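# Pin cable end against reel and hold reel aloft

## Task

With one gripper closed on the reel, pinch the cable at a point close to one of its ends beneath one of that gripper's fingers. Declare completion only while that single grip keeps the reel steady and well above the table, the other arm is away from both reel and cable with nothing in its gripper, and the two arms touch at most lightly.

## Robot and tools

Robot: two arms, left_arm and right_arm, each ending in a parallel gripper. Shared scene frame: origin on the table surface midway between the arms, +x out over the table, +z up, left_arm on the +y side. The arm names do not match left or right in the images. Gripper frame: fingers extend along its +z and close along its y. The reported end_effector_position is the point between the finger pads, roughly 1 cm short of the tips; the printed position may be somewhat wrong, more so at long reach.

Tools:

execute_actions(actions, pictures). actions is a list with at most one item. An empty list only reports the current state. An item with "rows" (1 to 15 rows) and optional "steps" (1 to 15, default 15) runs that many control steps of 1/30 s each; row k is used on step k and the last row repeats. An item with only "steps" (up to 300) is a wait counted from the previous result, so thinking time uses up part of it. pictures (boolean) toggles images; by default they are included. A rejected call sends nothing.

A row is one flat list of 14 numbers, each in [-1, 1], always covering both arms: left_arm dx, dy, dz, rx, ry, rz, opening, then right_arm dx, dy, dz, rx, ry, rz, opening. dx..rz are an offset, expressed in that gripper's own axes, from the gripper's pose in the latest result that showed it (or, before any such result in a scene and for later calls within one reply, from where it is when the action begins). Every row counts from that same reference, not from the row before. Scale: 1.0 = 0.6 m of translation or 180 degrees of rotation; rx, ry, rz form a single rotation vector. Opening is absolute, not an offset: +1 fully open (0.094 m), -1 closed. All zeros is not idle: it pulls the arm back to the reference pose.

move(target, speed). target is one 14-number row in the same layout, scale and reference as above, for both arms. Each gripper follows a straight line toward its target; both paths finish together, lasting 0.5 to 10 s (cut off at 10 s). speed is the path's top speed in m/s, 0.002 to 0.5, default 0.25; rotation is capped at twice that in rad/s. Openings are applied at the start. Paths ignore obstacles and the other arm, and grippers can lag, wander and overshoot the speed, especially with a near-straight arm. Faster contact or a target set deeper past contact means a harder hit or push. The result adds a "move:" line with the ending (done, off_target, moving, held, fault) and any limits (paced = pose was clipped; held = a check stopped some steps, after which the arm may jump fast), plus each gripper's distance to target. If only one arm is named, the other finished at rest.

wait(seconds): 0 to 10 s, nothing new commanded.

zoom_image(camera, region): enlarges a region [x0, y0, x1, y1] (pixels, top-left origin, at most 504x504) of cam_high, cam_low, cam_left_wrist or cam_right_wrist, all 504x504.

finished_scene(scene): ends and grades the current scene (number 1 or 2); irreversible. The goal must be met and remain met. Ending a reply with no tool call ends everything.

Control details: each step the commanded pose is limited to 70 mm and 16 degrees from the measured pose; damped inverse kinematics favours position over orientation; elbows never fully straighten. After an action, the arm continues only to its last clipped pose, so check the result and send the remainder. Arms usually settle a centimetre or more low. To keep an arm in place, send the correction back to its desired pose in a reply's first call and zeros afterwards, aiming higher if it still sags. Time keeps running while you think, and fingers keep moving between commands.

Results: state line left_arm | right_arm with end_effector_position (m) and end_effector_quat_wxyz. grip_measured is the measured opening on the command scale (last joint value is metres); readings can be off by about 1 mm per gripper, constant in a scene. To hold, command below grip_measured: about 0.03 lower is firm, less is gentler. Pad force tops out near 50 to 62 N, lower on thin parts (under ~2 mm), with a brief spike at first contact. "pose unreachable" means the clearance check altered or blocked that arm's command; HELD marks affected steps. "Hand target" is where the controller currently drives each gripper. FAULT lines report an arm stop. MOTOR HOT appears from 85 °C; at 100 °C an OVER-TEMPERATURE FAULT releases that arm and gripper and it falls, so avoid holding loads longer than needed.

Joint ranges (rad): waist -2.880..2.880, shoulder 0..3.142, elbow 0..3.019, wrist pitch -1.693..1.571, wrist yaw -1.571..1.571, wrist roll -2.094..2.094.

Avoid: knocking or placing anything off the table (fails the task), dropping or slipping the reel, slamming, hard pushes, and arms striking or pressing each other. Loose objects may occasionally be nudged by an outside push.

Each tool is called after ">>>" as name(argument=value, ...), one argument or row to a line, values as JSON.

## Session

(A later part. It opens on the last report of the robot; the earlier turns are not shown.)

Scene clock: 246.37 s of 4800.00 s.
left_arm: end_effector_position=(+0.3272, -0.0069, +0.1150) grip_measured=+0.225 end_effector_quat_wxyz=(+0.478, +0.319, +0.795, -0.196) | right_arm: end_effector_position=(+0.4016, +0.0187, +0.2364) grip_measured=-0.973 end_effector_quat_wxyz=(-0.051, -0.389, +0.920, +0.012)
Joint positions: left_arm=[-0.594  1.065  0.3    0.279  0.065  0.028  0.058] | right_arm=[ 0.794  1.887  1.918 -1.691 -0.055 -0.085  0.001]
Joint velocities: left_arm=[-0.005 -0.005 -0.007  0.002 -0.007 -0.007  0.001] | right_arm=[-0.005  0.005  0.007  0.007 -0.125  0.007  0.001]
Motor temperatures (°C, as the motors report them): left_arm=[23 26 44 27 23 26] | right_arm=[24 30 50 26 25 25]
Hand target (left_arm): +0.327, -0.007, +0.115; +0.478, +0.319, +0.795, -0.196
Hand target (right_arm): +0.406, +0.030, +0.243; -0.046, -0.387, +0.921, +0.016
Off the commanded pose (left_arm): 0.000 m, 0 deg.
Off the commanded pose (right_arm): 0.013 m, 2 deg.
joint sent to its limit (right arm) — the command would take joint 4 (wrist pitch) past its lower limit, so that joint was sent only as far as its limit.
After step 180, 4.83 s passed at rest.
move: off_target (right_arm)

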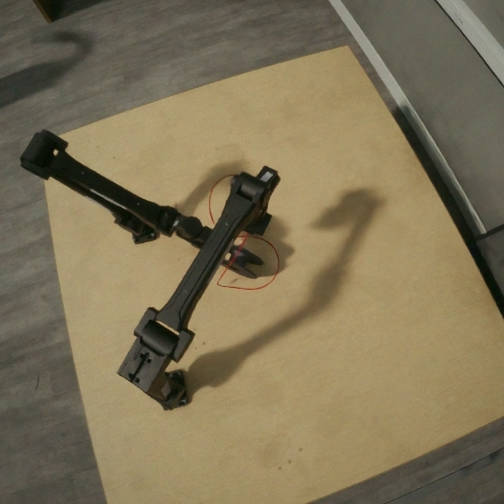

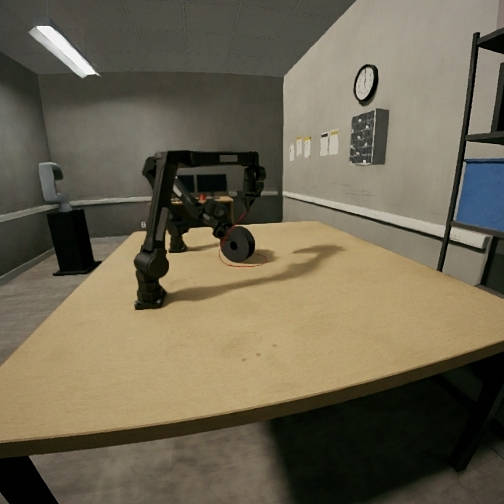

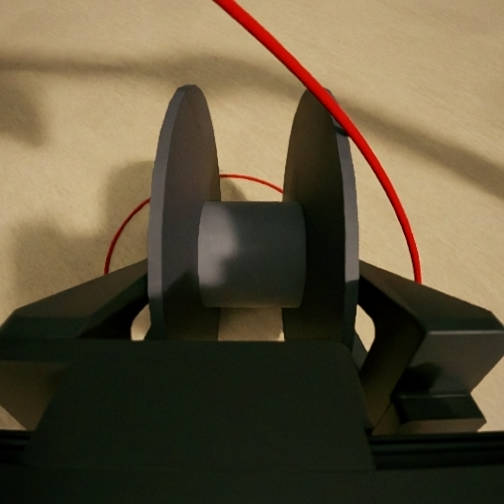

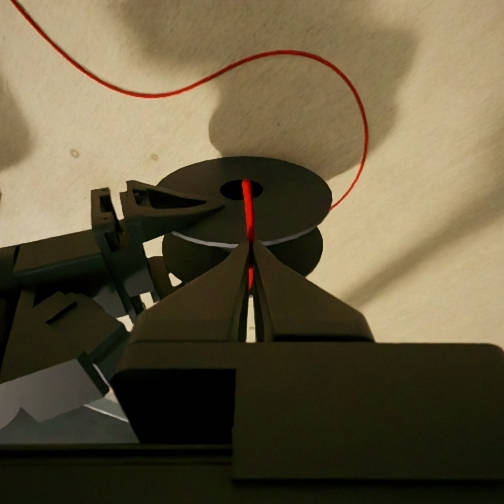

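>>> move(
  target=[0, 0, 0, 0, 0, 0, 0.1, -0.06, 0.0, 0.05, 0, 0, 0, -1],
  speed=0.06,
)

>>> move(
  target=[0, 0, 0, 0, 0, 0, 0.1, 0.0, 0.0, 0.17, 0, 0, 0, -1],
  speed=0.06,
)

Scene clock: 260.27 s of 4800.00 s.
left_arm: end_effector_position=(+0.3272, -0.0069, +0.1150) grip_measured=+0.225 end_effector_quat_wxyz=(+0.478, +0.319, +0.795, -0.196) | right_arm: end_effector_position=(+0.4121, +0.0279, +0.1974) grip_measured=-0.973 end_effector_quat_wxyz=(-0.074, -0.388, +0.919, +0.005)
Joint positions: left_arm=[-0.594  1.065  0.3    0.279  0.065  0.028  0.058] | right_arm=[ 0.794  1.966  1.931 -1.674 -0.055 -0.085  0.001]
Joint velocities: left_arm=[ 0.005  0.015 -0.027  0.002 -0.022  0.007 -0.001] | right_arm=[-0.005  0.005 -0.007  0.002  0.007 -0.022 -0.   ]
Motor temperatures (°C, as the motors report them): left_arm=[23 26 44 27 23 26] | right_arm=[24 31 50 26 25 25]
Hand target (left_arm): +0.327, -0.007, +0.115; +0.478, +0.319, +0.795, -0.196
Hand target (right_arm): +0.423, +0.044, +0.205; -0.051, -0.389, +0.920, +0.012
Off the commanded pose (left_arm): 0.000 m, 0 deg.
Off the commanded pose (right_arm): 0.021 m, 3 deg.
After step 180, 6.53 s passed at rest.
move: off_target (right_arm)

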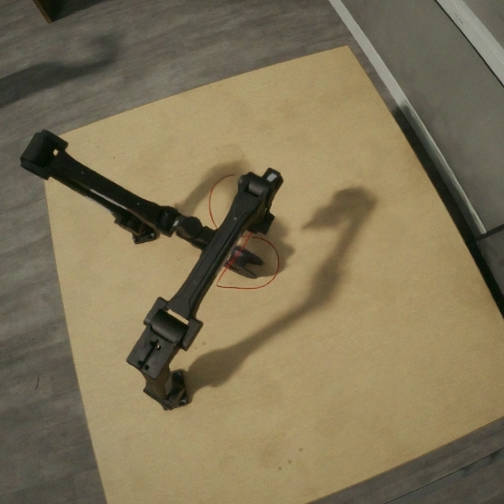

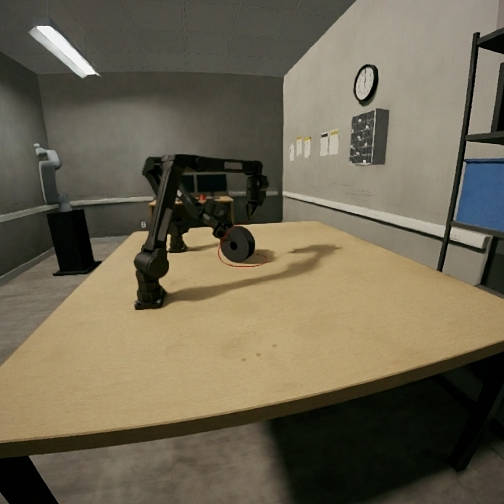

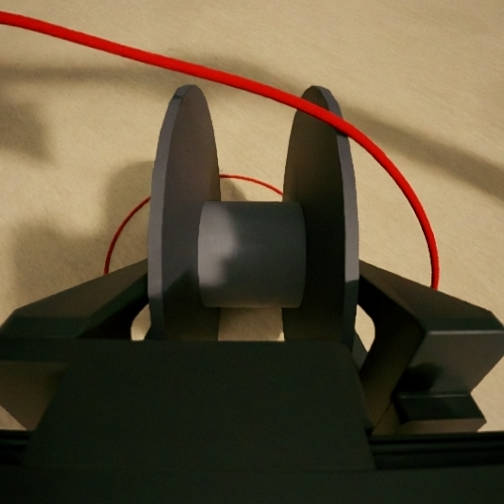

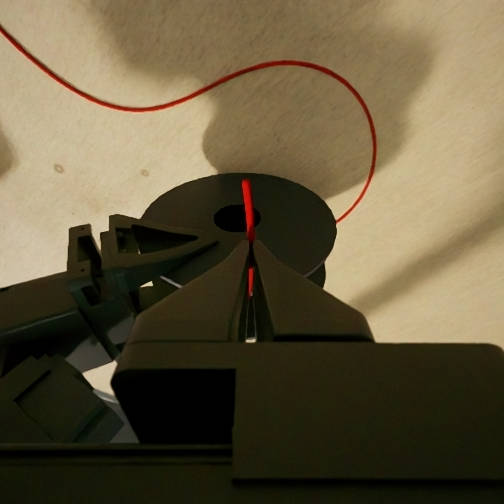

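Scene clock: 262.27 s of 4800.00 s.
left_arm: end_effector_position=(+0.3272, -0.0069, +0.1150) grip_measured=+0.225 end_effector_quat_wxyz=(+0.478, +0.319, +0.795, -0.196) | right_arm: end_effector_position=(+0.4014, +0.0189, +0.1064) grip_measured=-0.973 end_effector_quat_wxyz=(-0.073, -0.388, +0.919, +0.005)
Joint positions: left_arm=[-0.594  1.065  0.3    0.279  0.065  0.028  0.058] | right_arm=[ 0.794  1.965  1.688 -1.43  -0.055 -0.085  0.001]
Joint velocities: left_arm=[-0.015 -0.005 -0.012 -0.012 -0.022  0.022 -0.   ] | right_arm=[-0.015 -0.005  0.012  0.007  0.007 -0.081 -0.   ]
Motor temperatures (°C, as the motors report them): left_arm=[23 26 44 27 23 26] | right_arm=[24 32 49 26 25 25]
Hand target (left_arm): +0.327, -0.007, +0.115; +0.478, +0.319, +0.795, -0.196
Hand target (right_arm): +0.399, +0.023, +0.096; -0.074, -0.388, +0.919, +0.004
Off the commanded pose (left_arm): 0.000 m, 0 deg.
Off the commanded pose (right_arm): 0.011 m, 0 deg.
move: off_target (right_arm)

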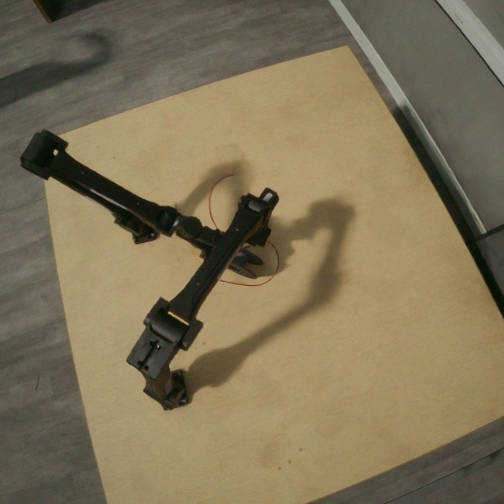

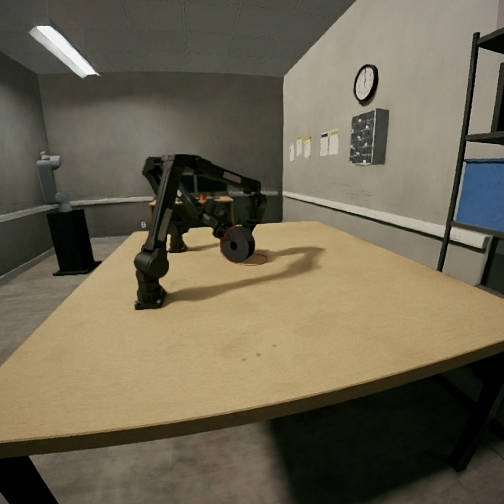

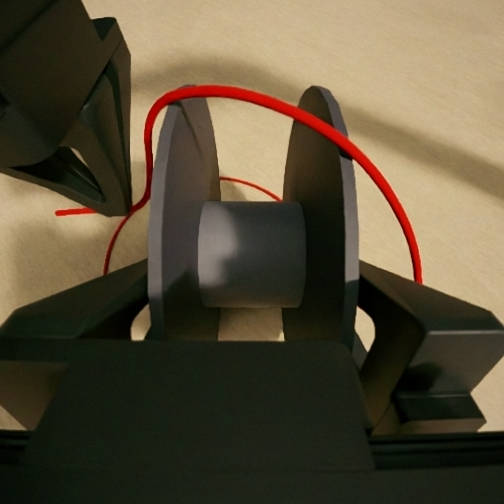

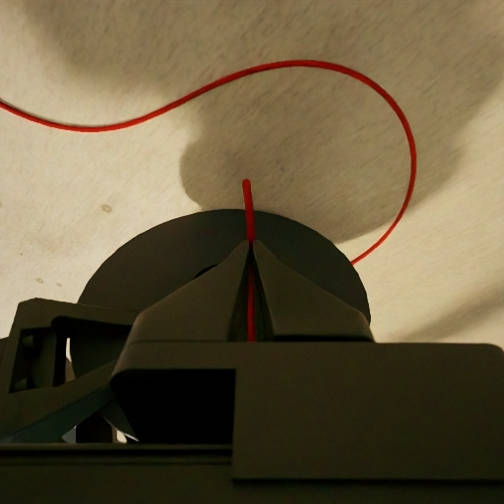

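>>> move(
  target=[0, 0, 0, 0, 0, 0, 0.1, 0.0, 0.0, 0.0, 0, 0, 0, -0.4],
  speed=0.06,
)

>>> move(
  target=[0, 0, 0, 0, 0, 0, 0.1, -0.06, 0.0, -0.22, 0, 0, 0, -0.4],
  speed=0.08,
)

Scene clock: 268.27 s of 4800.00 s.
left_arm: end_effector_position=(+0.3272, -0.0069, +0.1150) grip_measured=+0.225 end_effector_quat_wxyz=(+0.478, +0.319, +0.795, -0.196) | right_arm: end_effector_position=(+0.4014, +0.0189, +0.1063) grip_measured=-0.402 end_effector_quat_wxyz=(-0.073, -0.388, +0.919, +0.005)
Joint positions: left_arm=[-0.594  1.065  0.3    0.279  0.065  0.028  0.058] | right_arm=[ 0.794  1.965  1.688 -1.43  -0.055 -0.085  0.028]
Joint velocities: left_arm=[-0.005 -0.024  0.012 -0.007  0.037 -0.037  0.   ] | right_arm=[-0.015 -0.005  0.012 -0.017  0.037 -0.007 -0.002]
Motor temperatures (°C, as the motors report them): left_arm=[23 26 44 27 23 26] | right_arm=[24 32 48 26 25 25]
Hand target (left_arm): +0.327, -0.007, +0.115; +0.478, +0.319, +0.795, -0.196
Hand target (right_arm): +0.401, +0.019, +0.106; -0.073, -0.388, +0.919, +0.005
Off the commanded pose (left_arm): 0.000 m, 0 deg.
Off the commanded pose (right_arm): 0.000 m, 0 deg.
move: done

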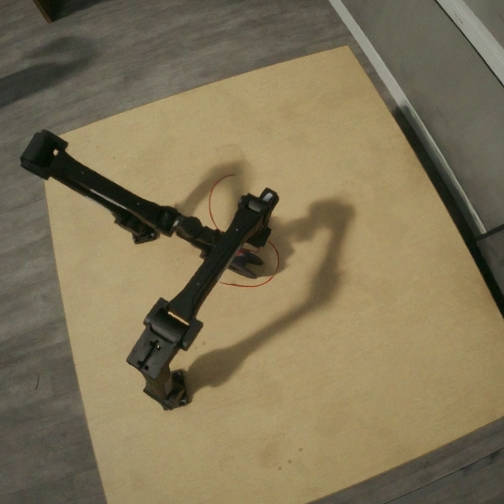

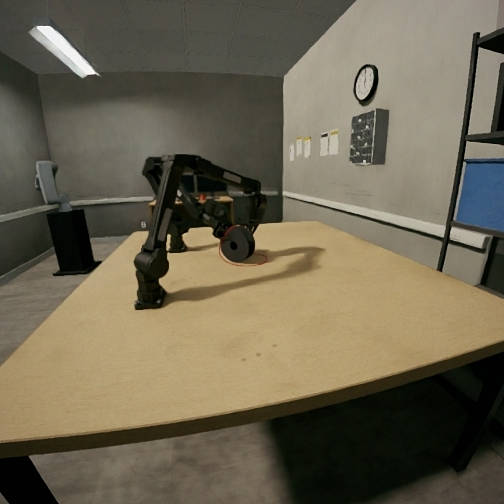

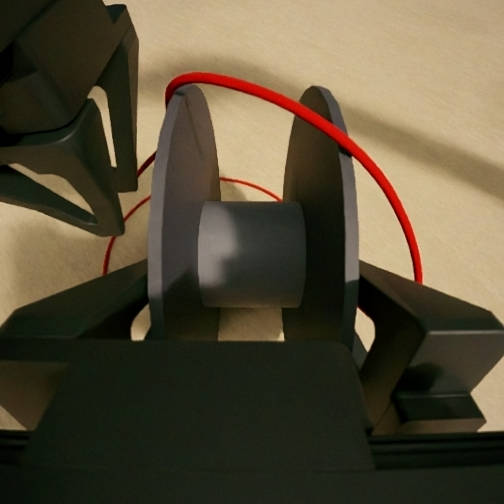

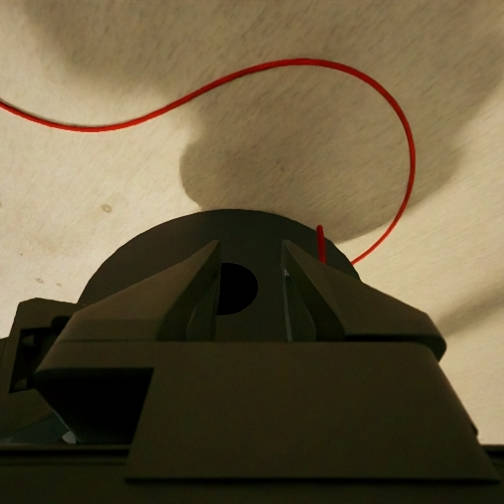

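Scene clock: 270.33 s of 4800.00 s.
left_arm: end_effector_position=(+0.3272, -0.0069, +0.1150) grip_measured=+0.225 end_effector_quat_wxyz=(+0.478, +0.319, +0.795, -0.196) | right_arm: end_effector_position=(+0.4334, +0.0469, +0.2218) grip_measured=-0.402 end_effector_quat_wxyz=(-0.040, -0.390, +0.920, +0.016)
Joint positions: left_arm=[-0.594  1.065  0.3    0.279  0.065  0.028  0.058] | right_arm=[ 0.794  2.001  2.054 -1.691 -0.055 -0.085  0.028]
Joint velocities: left_arm=[ 0.005  0.005  0.012 -0.002 -0.051 -0.022 -0.001] | right_arm=[-0.024 -0.005 -0.007  0.007 -0.066 -0.081 -0.   ]
Motor temperatures (°C, as the motors report them): left_arm=[23 26 44 27 23 26] | right_arm=[24 32 48 26 25 25]
Hand target (left_arm): +0.327, -0.007, +0.115; +0.478, +0.319, +0.795, -0.196
Hand target (right_arm): +0.442, +0.049, +0.233; -0.031, -0.388, +0.921, +0.019
Off the commanded pose (left_arm): 0.000 m, 0 deg.
Off the commanded pose (right_arm): 0.016 m, 4 deg.
joint sent to its limit (right arm) — the command would take joint 4 (wrist pitch) past its lower limit, so that joint was sent only as far as its limit.
move: off_target (right_arm)

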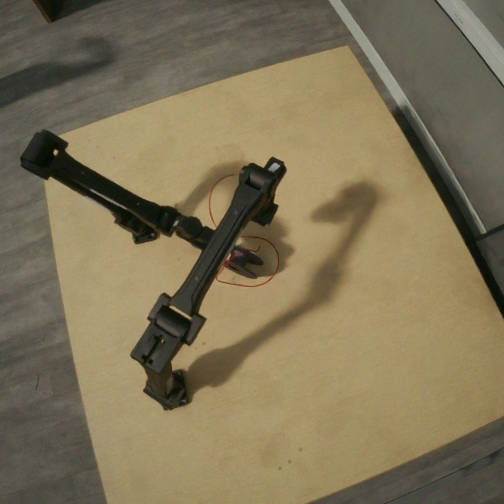

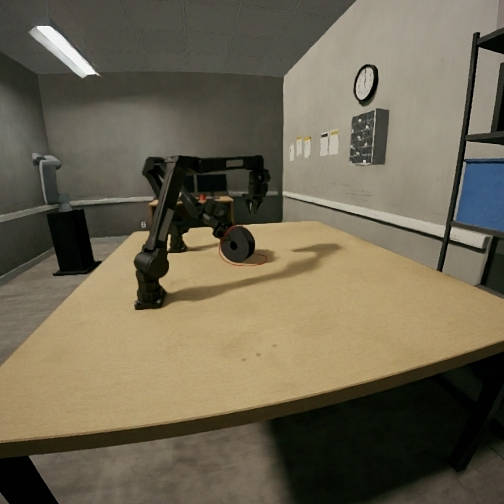

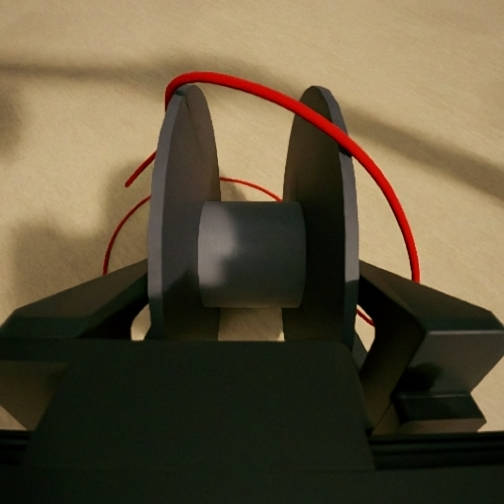

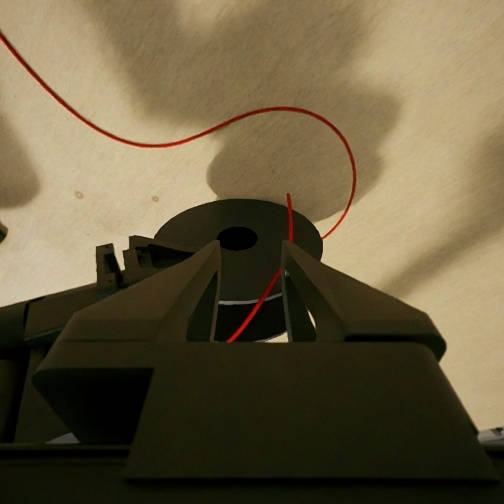

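>>> move(
  target=[0, 0, 0, 0, 0, 0, 0.1, 0.19, -0.13, 0.03, -0.152, 0.152, 0.483, 1],
  speed=0.1,
)

Scene clock: 335.57 s of 4800.00 s.
left_arm: end_effector_position=(+0.3272, -0.0069, +0.1150) grip_measured=+0.225 end_effector_quat_wxyz=(+0.478, +0.319, +0.795, -0.196) | right_arm: end_effector_position=(+0.4132, -0.0826, +0.2012) grip_measured=+1.000 end_effector_quat_wxyz=(-0.297, +0.358, +0.877, +0.120)
Joint positions: left_arm=[-0.594  1.065  0.3    0.279  0.065  0.028  0.058] | right_arm=[ 0.46   1.847  1.669 -1.691 -0.589  1.068  0.094]
Joint velocities: left_arm=[ 0.005  0.015  0.007 -0.002  0.007 -0.022  0.   ] | right_arm=[-0.024 -0.005  0.012  0.002  0.007 -0.007  0.   ]
Motor temperatures (°C, as the motors report them): left_arm=[23 26 44 27 23 26] | right_arm=[24 36 49 26 25 25]
Hand target (left_arm): +0.327, -0.007, +0.115; +0.478, +0.319, +0.795, -0.196
Hand target (right_arm): +0.408, -0.087, +0.205; -0.304, +0.369, +0.871, +0.115
Off the commanded pose (left_arm): 0.000 m, 0 deg.
Off the commanded pose (right_arm): 0.009 m, 4 deg.
joint sent to its limit (right arm) — the command would take joint 4 (wrist pitch) past its lower limit, so that joint was sent only as far as its limit.
After step 180, 50.57 s passed at rest.
move: off_target (right_arm)

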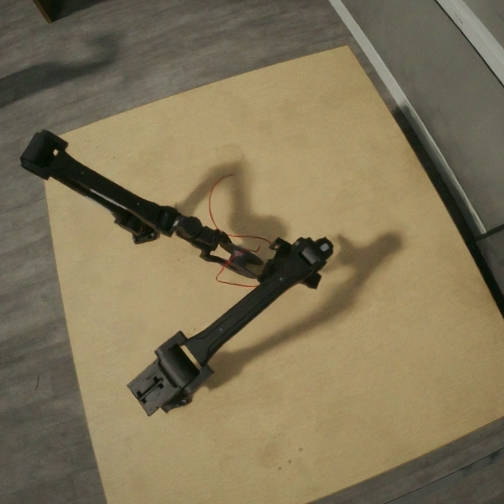

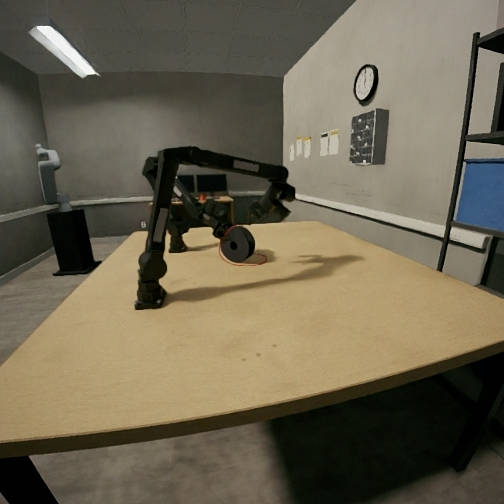

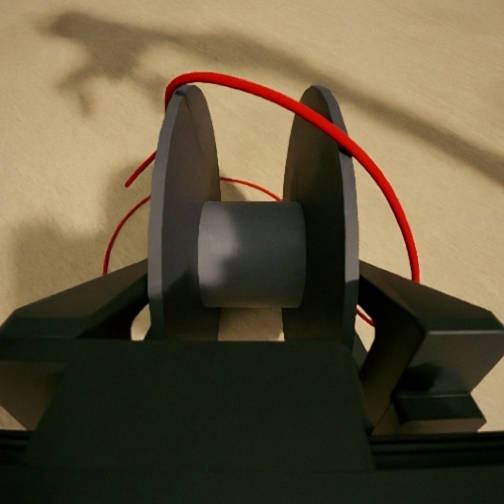

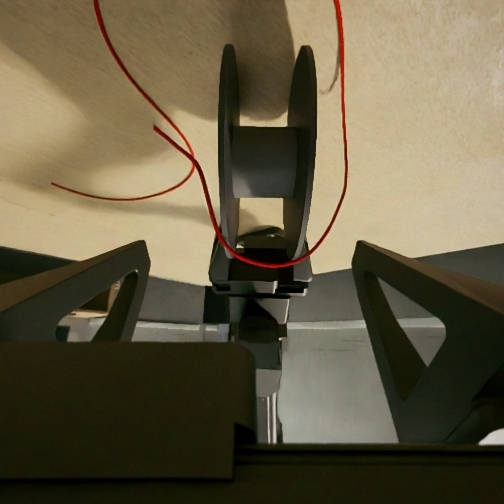

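>>> move(
  target=[0, 0, 0, 0, 0, 0, 0.1, 0.025, -0.01, 0.10, 0, 0, 0, 1],
  speed=0.06,
)

Scene clock: 344.87 s of 4800.00 s.
left_arm: end_effector_position=(+0.3272, -0.0069, +0.1150) grip_measured=+0.225 end_effector_quat_wxyz=(+0.478, +0.319, +0.795, -0.196) | right_arm: end_effector_position=(+0.3757, -0.0563, +0.1599) grip_measured=+1.000 end_effector_quat_wxyz=(-0.300, +0.356, +0.878, +0.113)
Joint positions: left_arm=[-0.594  1.065  0.3    0.279  0.065  0.028  0.058] | right_arm=[ 0.535  1.813  1.51  -1.534 -0.603  1.147  0.094]
Joint velocities: left_arm=[ 0.005 -0.015 -0.017  0.007  0.066 -0.007 -0.001] | right_arm=[-0.015 -0.005  0.007  0.007 -0.022  0.007  0.   ]
Motor temperatures (°C, as the motors report them): left_arm=[23 26 44 27 23 26] | right_arm=[24 36 47 26 25 25]
Hand target (left_arm): +0.327, -0.007, +0.115; +0.478, +0.319, +0.795, -0.196
Hand target (right_arm): +0.375, -0.054, +0.162; -0.296, +0.358, +0.878, +0.119
Off the commanded pose (left_arm): 0.000 m, 0 deg.
Off the commanded pose (right_arm): 0.004 m, 1 deg.
After step 180, 1.93 s passed at rest.
move: done

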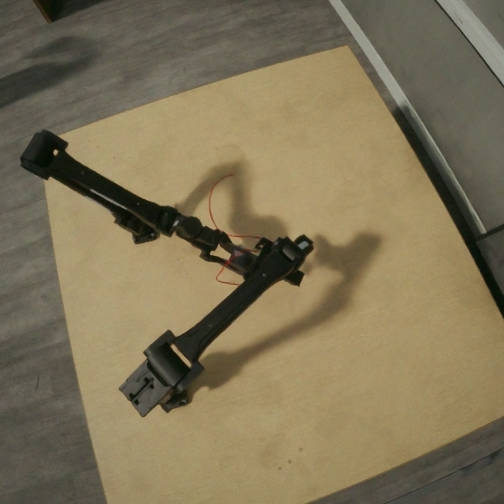

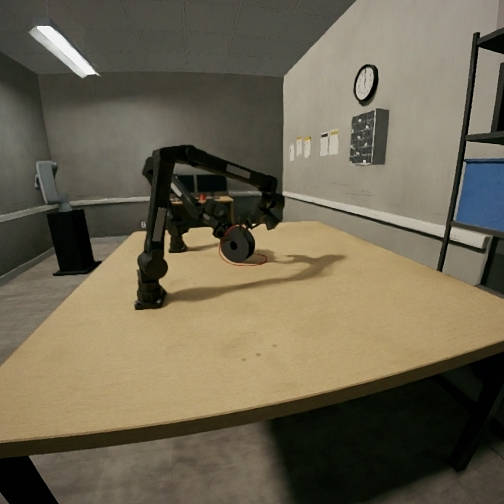

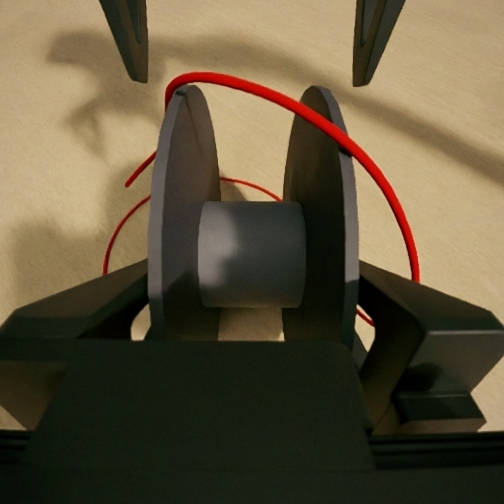

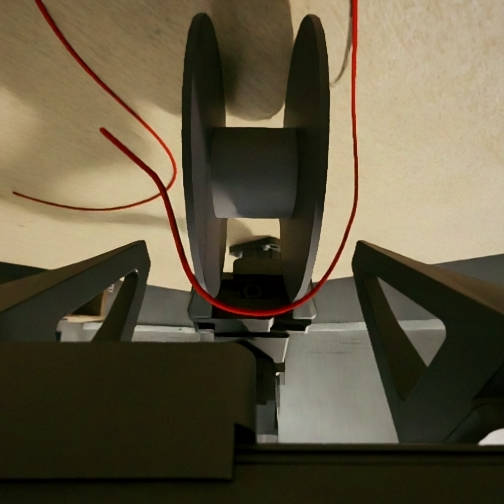

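>>> move(
  target=[0, 0, 0, 0, 0, 0, 0.1, -0.012, 0.0, 0.09, 0, 0, 0, 1],
  speed=0.04,
)

Scene clock: 357.57 s of 4800.00 s.
left_arm: end_effector_position=(+0.3272, -0.0069, +0.1150) grip_measured=+0.225 end_effector_quat_wxyz=(+0.478, +0.319, +0.795, -0.196) | right_arm: end_effector_position=(+0.3584, -0.0417, +0.1230) grip_measured=+1.000 end_effector_quat_wxyz=(-0.294, +0.352, +0.881, +0.117)
Joint positions: left_arm=[-0.594  1.065  0.3    0.279  0.065  0.028  0.058] | right_arm=[ 0.577  1.813  1.411 -1.395 -0.609  1.19   0.094]
Joint velocities: left_arm=[ 0.015 -0.005  0.007  0.012 -0.037 -0.081 -0.001] | right_arm=[-0.015 -0.005 -0.007 -0.022 -0.007  0.037  0.   ]
Motor temperatures (°C, as the motors report them): left_arm=[23 26 44 27 23 26] | right_arm=[24 36 45 26 25 25]
Hand target (left_arm): +0.327, -0.007, +0.115; +0.478, +0.319, +0.795, -0.196
Hand target (right_arm): +0.356, -0.038, +0.112; -0.299, +0.356, +0.878, +0.113
Off the commanded pose (left_arm): 0.000 m, 0 deg.
Off the commanded pose (right_arm): 0.011 m, 1 deg.
After step 180, 5.03 s passed at rest.
move: off_target (right_arm)

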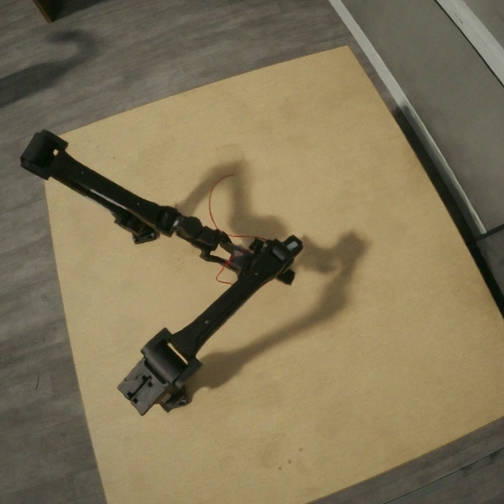

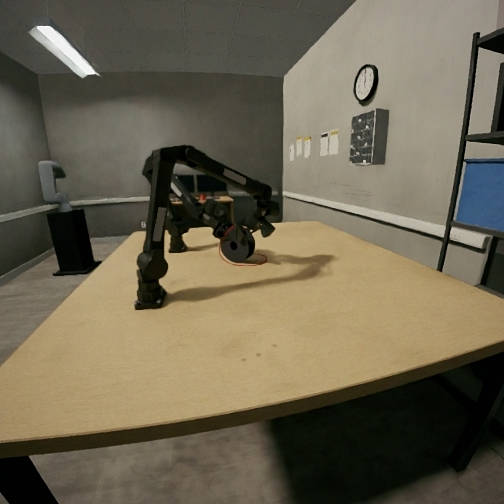

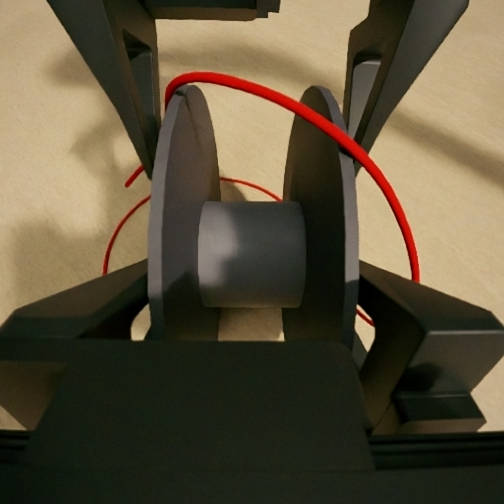

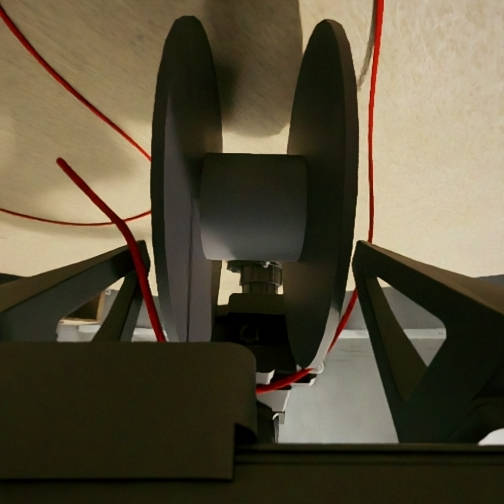

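>>> move(
  target=[0, 0, 0, 0, 0, 0, 0.1, 0.0, 0.0, 0.03, 0, 0, 0, 1],
  speed=0.04,
)

>>> move(
  target=[0, 0, 0, 0, 0, 0, 0.1, 0.0, 0.0, 0.0, 0, 0, 0, 0.1],
  speed=0.04,
)

Scene clock: 364.37 s of 4800.00 s.
left_arm: end_effector_position=(+0.3272, -0.0069, +0.1150) grip_measured=+0.225 end_effector_quat_wxyz=(+0.478, +0.319, +0.795, -0.196) | right_arm: end_effector_position=(+0.3523, -0.0371, +0.1139) grip_measured=+1.000 end_effector_quat_wxyz=(-0.293, +0.349, +0.883, +0.117)
Joint positions: left_arm=[-0.594  1.065  0.3    0.279  0.065  0.028  0.058] | right_arm=[ 0.592  1.813  1.387 -1.36  -0.609  1.2    0.094]
Joint velocities: left_arm=[-0.015 -0.005 -0.007 -0.002  0.022 -0.007  0.   ] | right_arm=[ 0.005  0.005 -0.007 -0.012 -0.066  0.022  0.   ]
Motor temperatures (°C, as the motors report them): left_arm=[23 26 44 27 23 26] | right_arm=[24 36 45 26 25 25]
Hand target (left_arm): +0.327, -0.007, +0.115; +0.478, +0.319, +0.795, -0.196
Hand target (right_arm): +0.351, -0.034, +0.109; -0.294, +0.352, +0.881, +0.117
Off the commanded pose (left_arm): 0.000 m, 0 deg.
Off the commanded pose (right_arm): 0.006 m, 0 deg.
move: done

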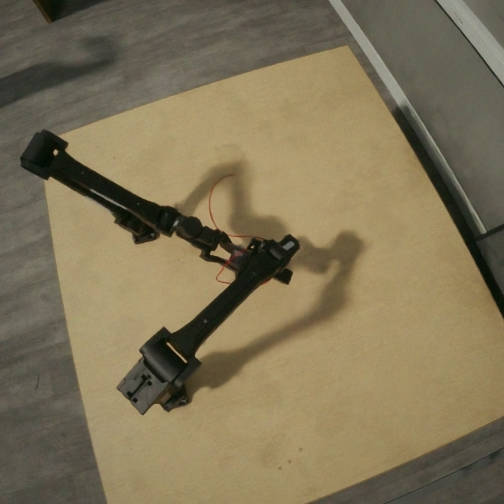

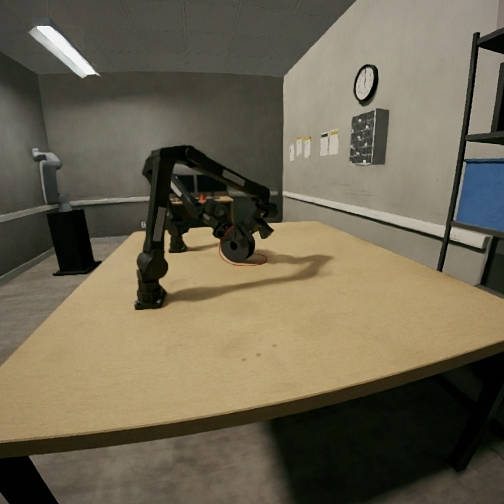

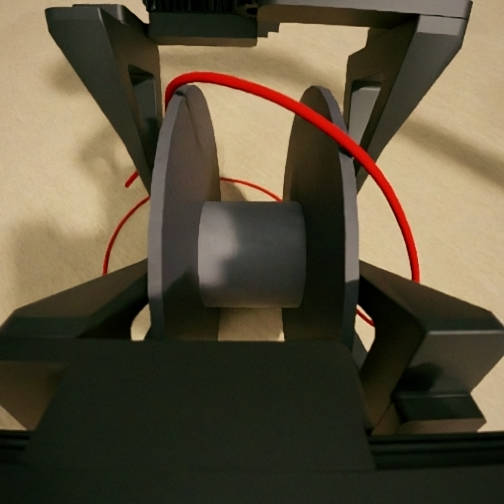

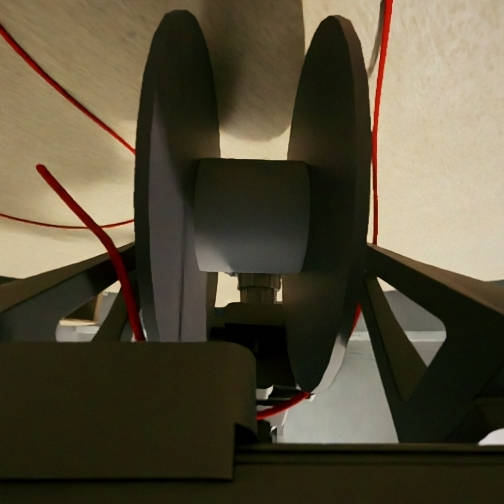

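Scene clock: 364.87 s of 4800.00 s.
left_arm: end_effector_position=(+0.3267, -0.0076, +0.1154) grip_measured=+0.225 end_effector_quat_wxyz=(+0.480, +0.331, +0.790, -0.191) | right_arm: end_effector_position=(+0.3517, -0.0378, +0.1135) grip_measured=+0.251 end_effector_quat_wxyz=(-0.292, +0.349, +0.883, +0.114)
Joint positions: left_arm=[-0.595  1.065  0.3    0.28   0.068  0.054  0.058] | right_arm=[ 0.592  1.813  1.387 -1.363 -0.604  1.202  0.059]
Joint velocities: left_arm=[ 0.005 -0.024  0.022 -0.017  0.051 -0.051  0.   ] | right_arm=[-0.005 -0.005  0.012  0.002 -0.007 -0.022 -0.   ]
Motor temperatures (°C, as the motors report them): left_arm=[23 26 44 27 23 26] | right_arm=[24 36 45 26 25 25]
Hand target (left_arm): +0.327, -0.007, +0.115; +0.478, +0.319, +0.795, -0.196
Hand target (right_arm): +0.352, -0.037, +0.114; -0.293, +0.349, +0.883, +0.117
Off the commanded pose (left_arm): 0.001 m, 2 deg.
Off the commanded pose (right_arm): 0.001 m, 0 deg.
move: done

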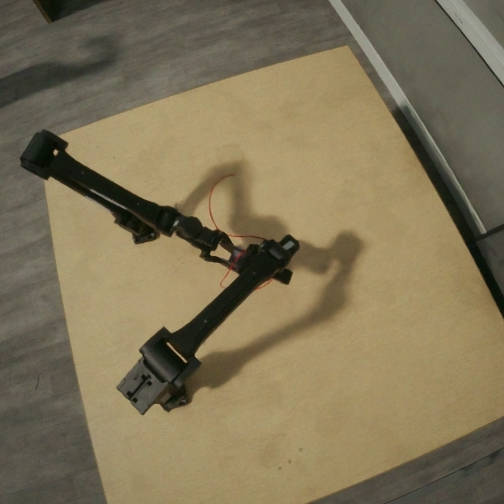

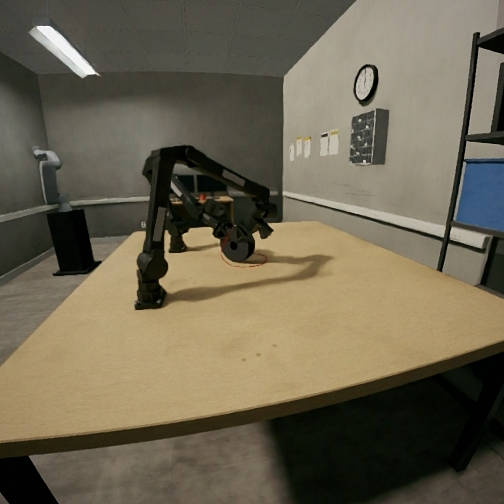

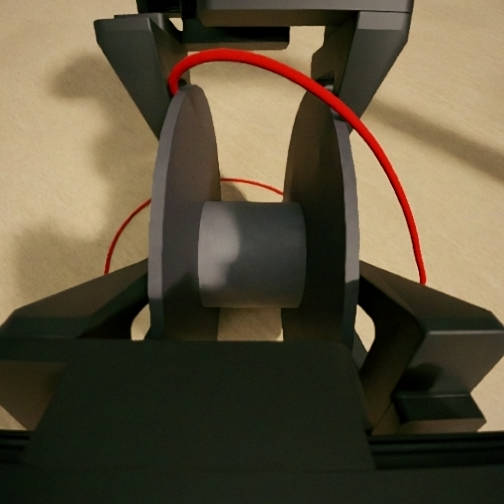

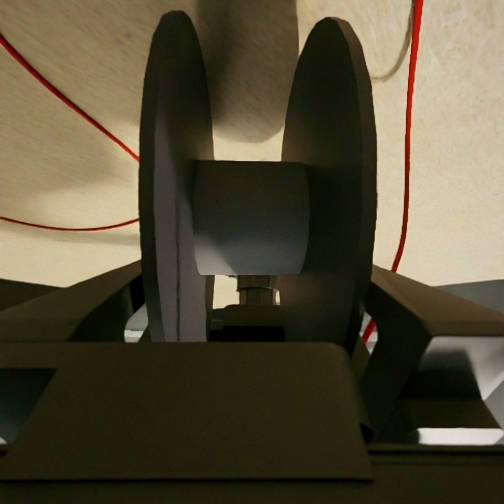

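>>> move(
  target=[0, 0, 0, 0, 0, 0, 1, 0.0, 0.0, 0.0, 0, 0, 0, 0.1],
  speed=0.04,
)

>>> move(
  target=[0, 0, -0.25, 0, 0, 0, 1, 0.0, 0.0, 0.0, 0, 0, 0, 0.1],
  speed=0.12,
)

Scene clock: 378.30 s of 4800.00 s.
left_arm: end_effector_position=(+0.3267, -0.0076, +0.1154) grip_measured=+1.000 end_effector_quat_wxyz=(+0.480, +0.331, +0.790, -0.191) | right_arm: end_effector_position=(+0.3517, -0.0379, +0.1134) grip_measured=+0.251 end_effector_quat_wxyz=(-0.292, +0.348, +0.884, +0.114)
Joint positions: left_arm=[-0.595  1.065  0.3    0.28   0.068  0.055  0.094] | right_arm=[ 0.592  1.813  1.387 -1.363 -0.604  1.199  0.059]
Joint velocities: left_arm=[ 0.005 -0.024  0.017 -0.007  0.022 -0.022  0.001] | right_arm=[ 0.005 -0.005  0.002 -0.007 -0.007 -0.037 -0.001]
Motor temperatures (°C, as the motors report them): left_arm=[23 26 44 27 23 26] | right_arm=[24 36 44 26 26 25]
Hand target (left_arm): +0.327, -0.008, +0.115; +0.480, +0.331, +0.790, -0.191
Hand target (right_arm): +0.352, -0.038, +0.114; -0.292, +0.349, +0.883, +0.114
Off the commanded pose (left_arm): 0.000 m, 0 deg.
Off the commanded pose (right_arm): 0.000 m, 0 deg.
After step 180, 6.73 s passed at rest.
move: done

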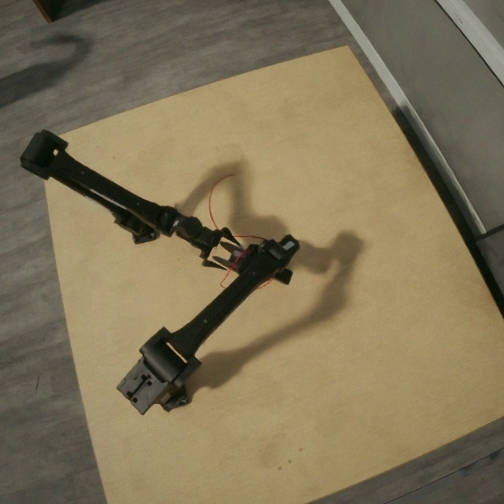

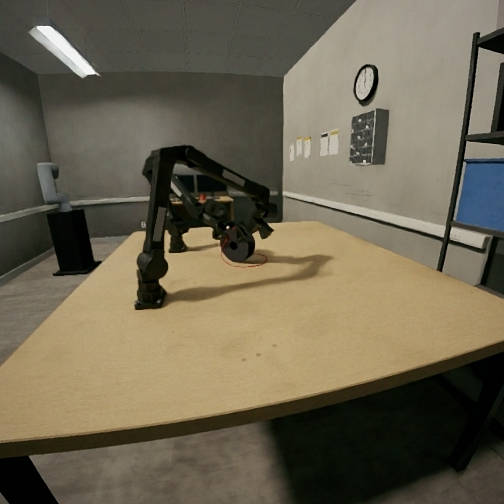

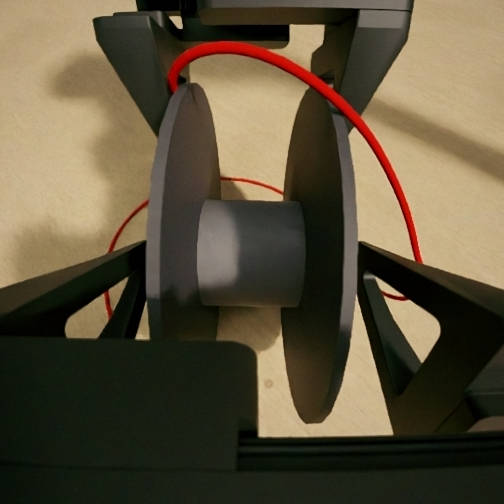

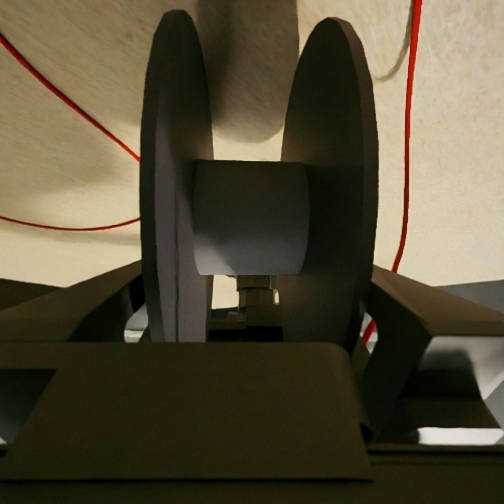

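Scene clock: 379.97 s of 4800.00 s.
left_arm: end_effector_position=(+0.2321, +0.0843, +0.1734) grip_measured=+1.000 end_effector_quat_wxyz=(+0.475, +0.329, +0.793, -0.192) | right_arm: end_effector_position=(+0.3517, -0.0379, +0.1134) grip_measured=+0.251 end_effector_quat_wxyz=(-0.292, +0.348, +0.883, +0.114)
Joint positions: left_arm=[-0.502  0.185  0.247 -0.561  0.152  0.092  0.094] | right_arm=[ 0.592  1.813  1.387 -1.363 -0.604  1.2    0.059]
Joint velocities: left_arm=[-0.005 -0.005 -0.012 -0.007 -0.081 -0.037 -0.   ] | right_arm=[-0.005 -0.005  0.007 -0.007 -0.051  0.081  0.001]
Motor temperatures (°C, as the motors report them): left_arm=[23 25 44 27 23 26] | right_arm=[24 36 44 26 26 25]
Hand target (left_arm): +0.233, +0.085, +0.182; +0.480, +0.330, +0.790, -0.191
Hand target (right_arm): +0.352, -0.038, +0.113; -0.292, +0.348, +0.883, +0.114
Off the commanded pose (left_arm): 0.012 m, 1 deg.
Off the commanded pose (right_arm): 0.000 m, 0 deg.
move: off_target (left_arm)

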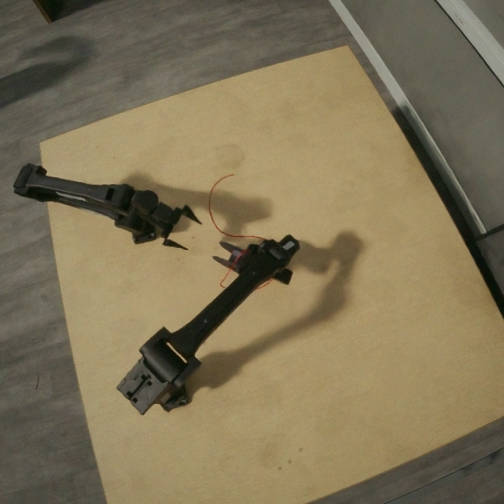

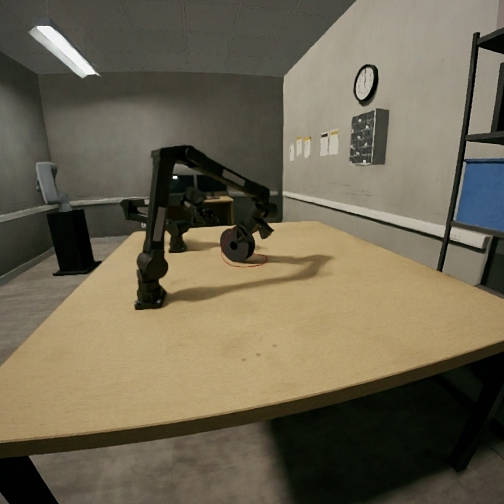

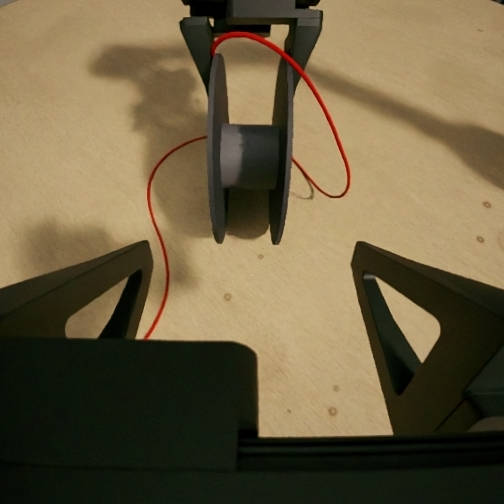

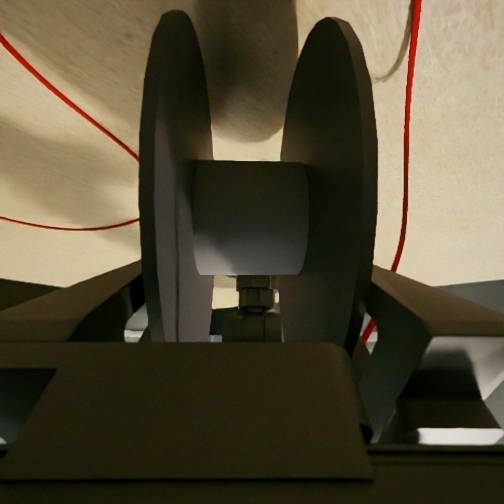

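>>> move(
  target=[0, 0, 0, 0, 0, 0, 1, 0.239, 0.0, -0.341, 0, -0.194, 0, 0.1],
  speed=0.08,
)

Scene clock: 396.40 s of 4800.00 s.
left_arm: end_effector_position=(+0.2320, +0.0842, +0.1734) grip_measured=+1.000 end_effector_quat_wxyz=(+0.476, +0.330, +0.793, -0.192) | right_arm: end_effector_position=(+0.3496, -0.0499, +0.3226) grip_measured=+0.251 end_effector_quat_wxyz=(-0.002, +0.364, +0.931, +0.022)
Joint positions: left_arm=[-0.502  0.185  0.247 -0.561  0.152  0.093  0.094] | right_arm=[ 0.768  1.58   1.737 -1.69  -0.025  1.438  0.059]
Joint velocities: left_arm=[-0.005 -0.005 -0.007  0.002  0.022  0.022 -0.   ] | right_arm=[-0.005 -0.005 -0.002 -0.007  0.037 -0.022  0.   ]
Motor temperatures (°C, as the motors report them): left_arm=[23 25 47 27 23 26] | right_arm=[24 36 46 26 25 25]
Hand target (left_arm): +0.232, +0.084, +0.173; +0.475, +0.329, +0.793, -0.192
Hand target (right_arm): +0.350, -0.046, +0.359; +0.017, +0.366, +0.929, +0.053
Off the commanded pose (left_arm): 0.000 m, 0 deg.
Off the commanded pose (right_arm): 0.042 m, 2 deg.
joint sent to its limit (right arm) — the command would take joint 4 (wrist pitch) past its lower limit, so that joint was sent only as far as its limit.
move: off_target (right_arm)

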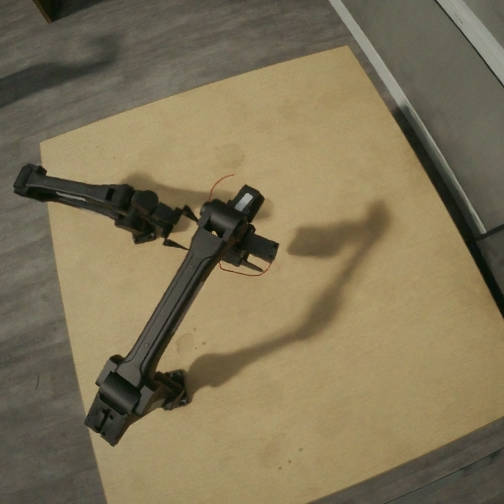

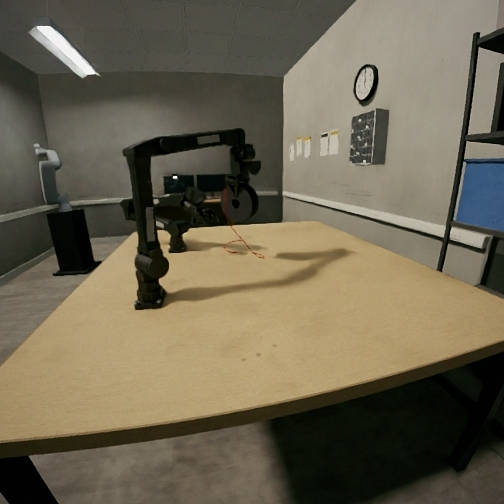

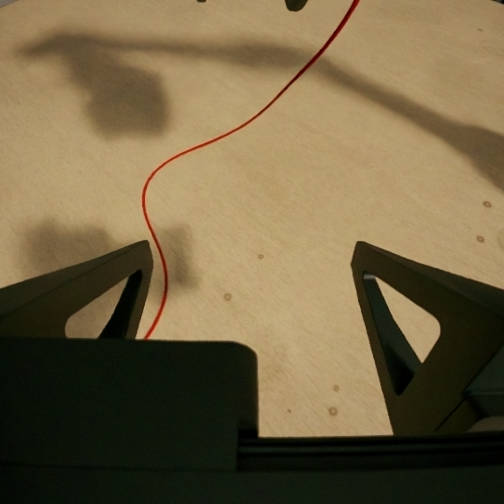

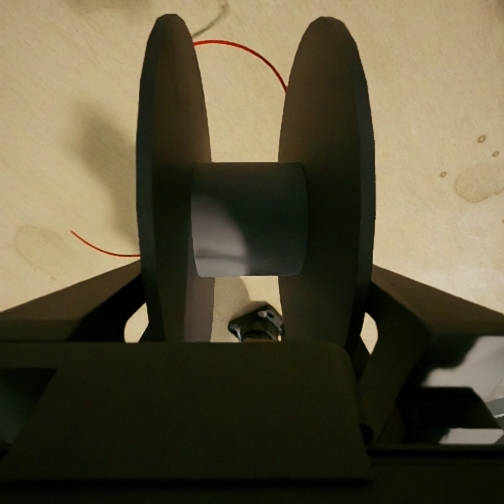

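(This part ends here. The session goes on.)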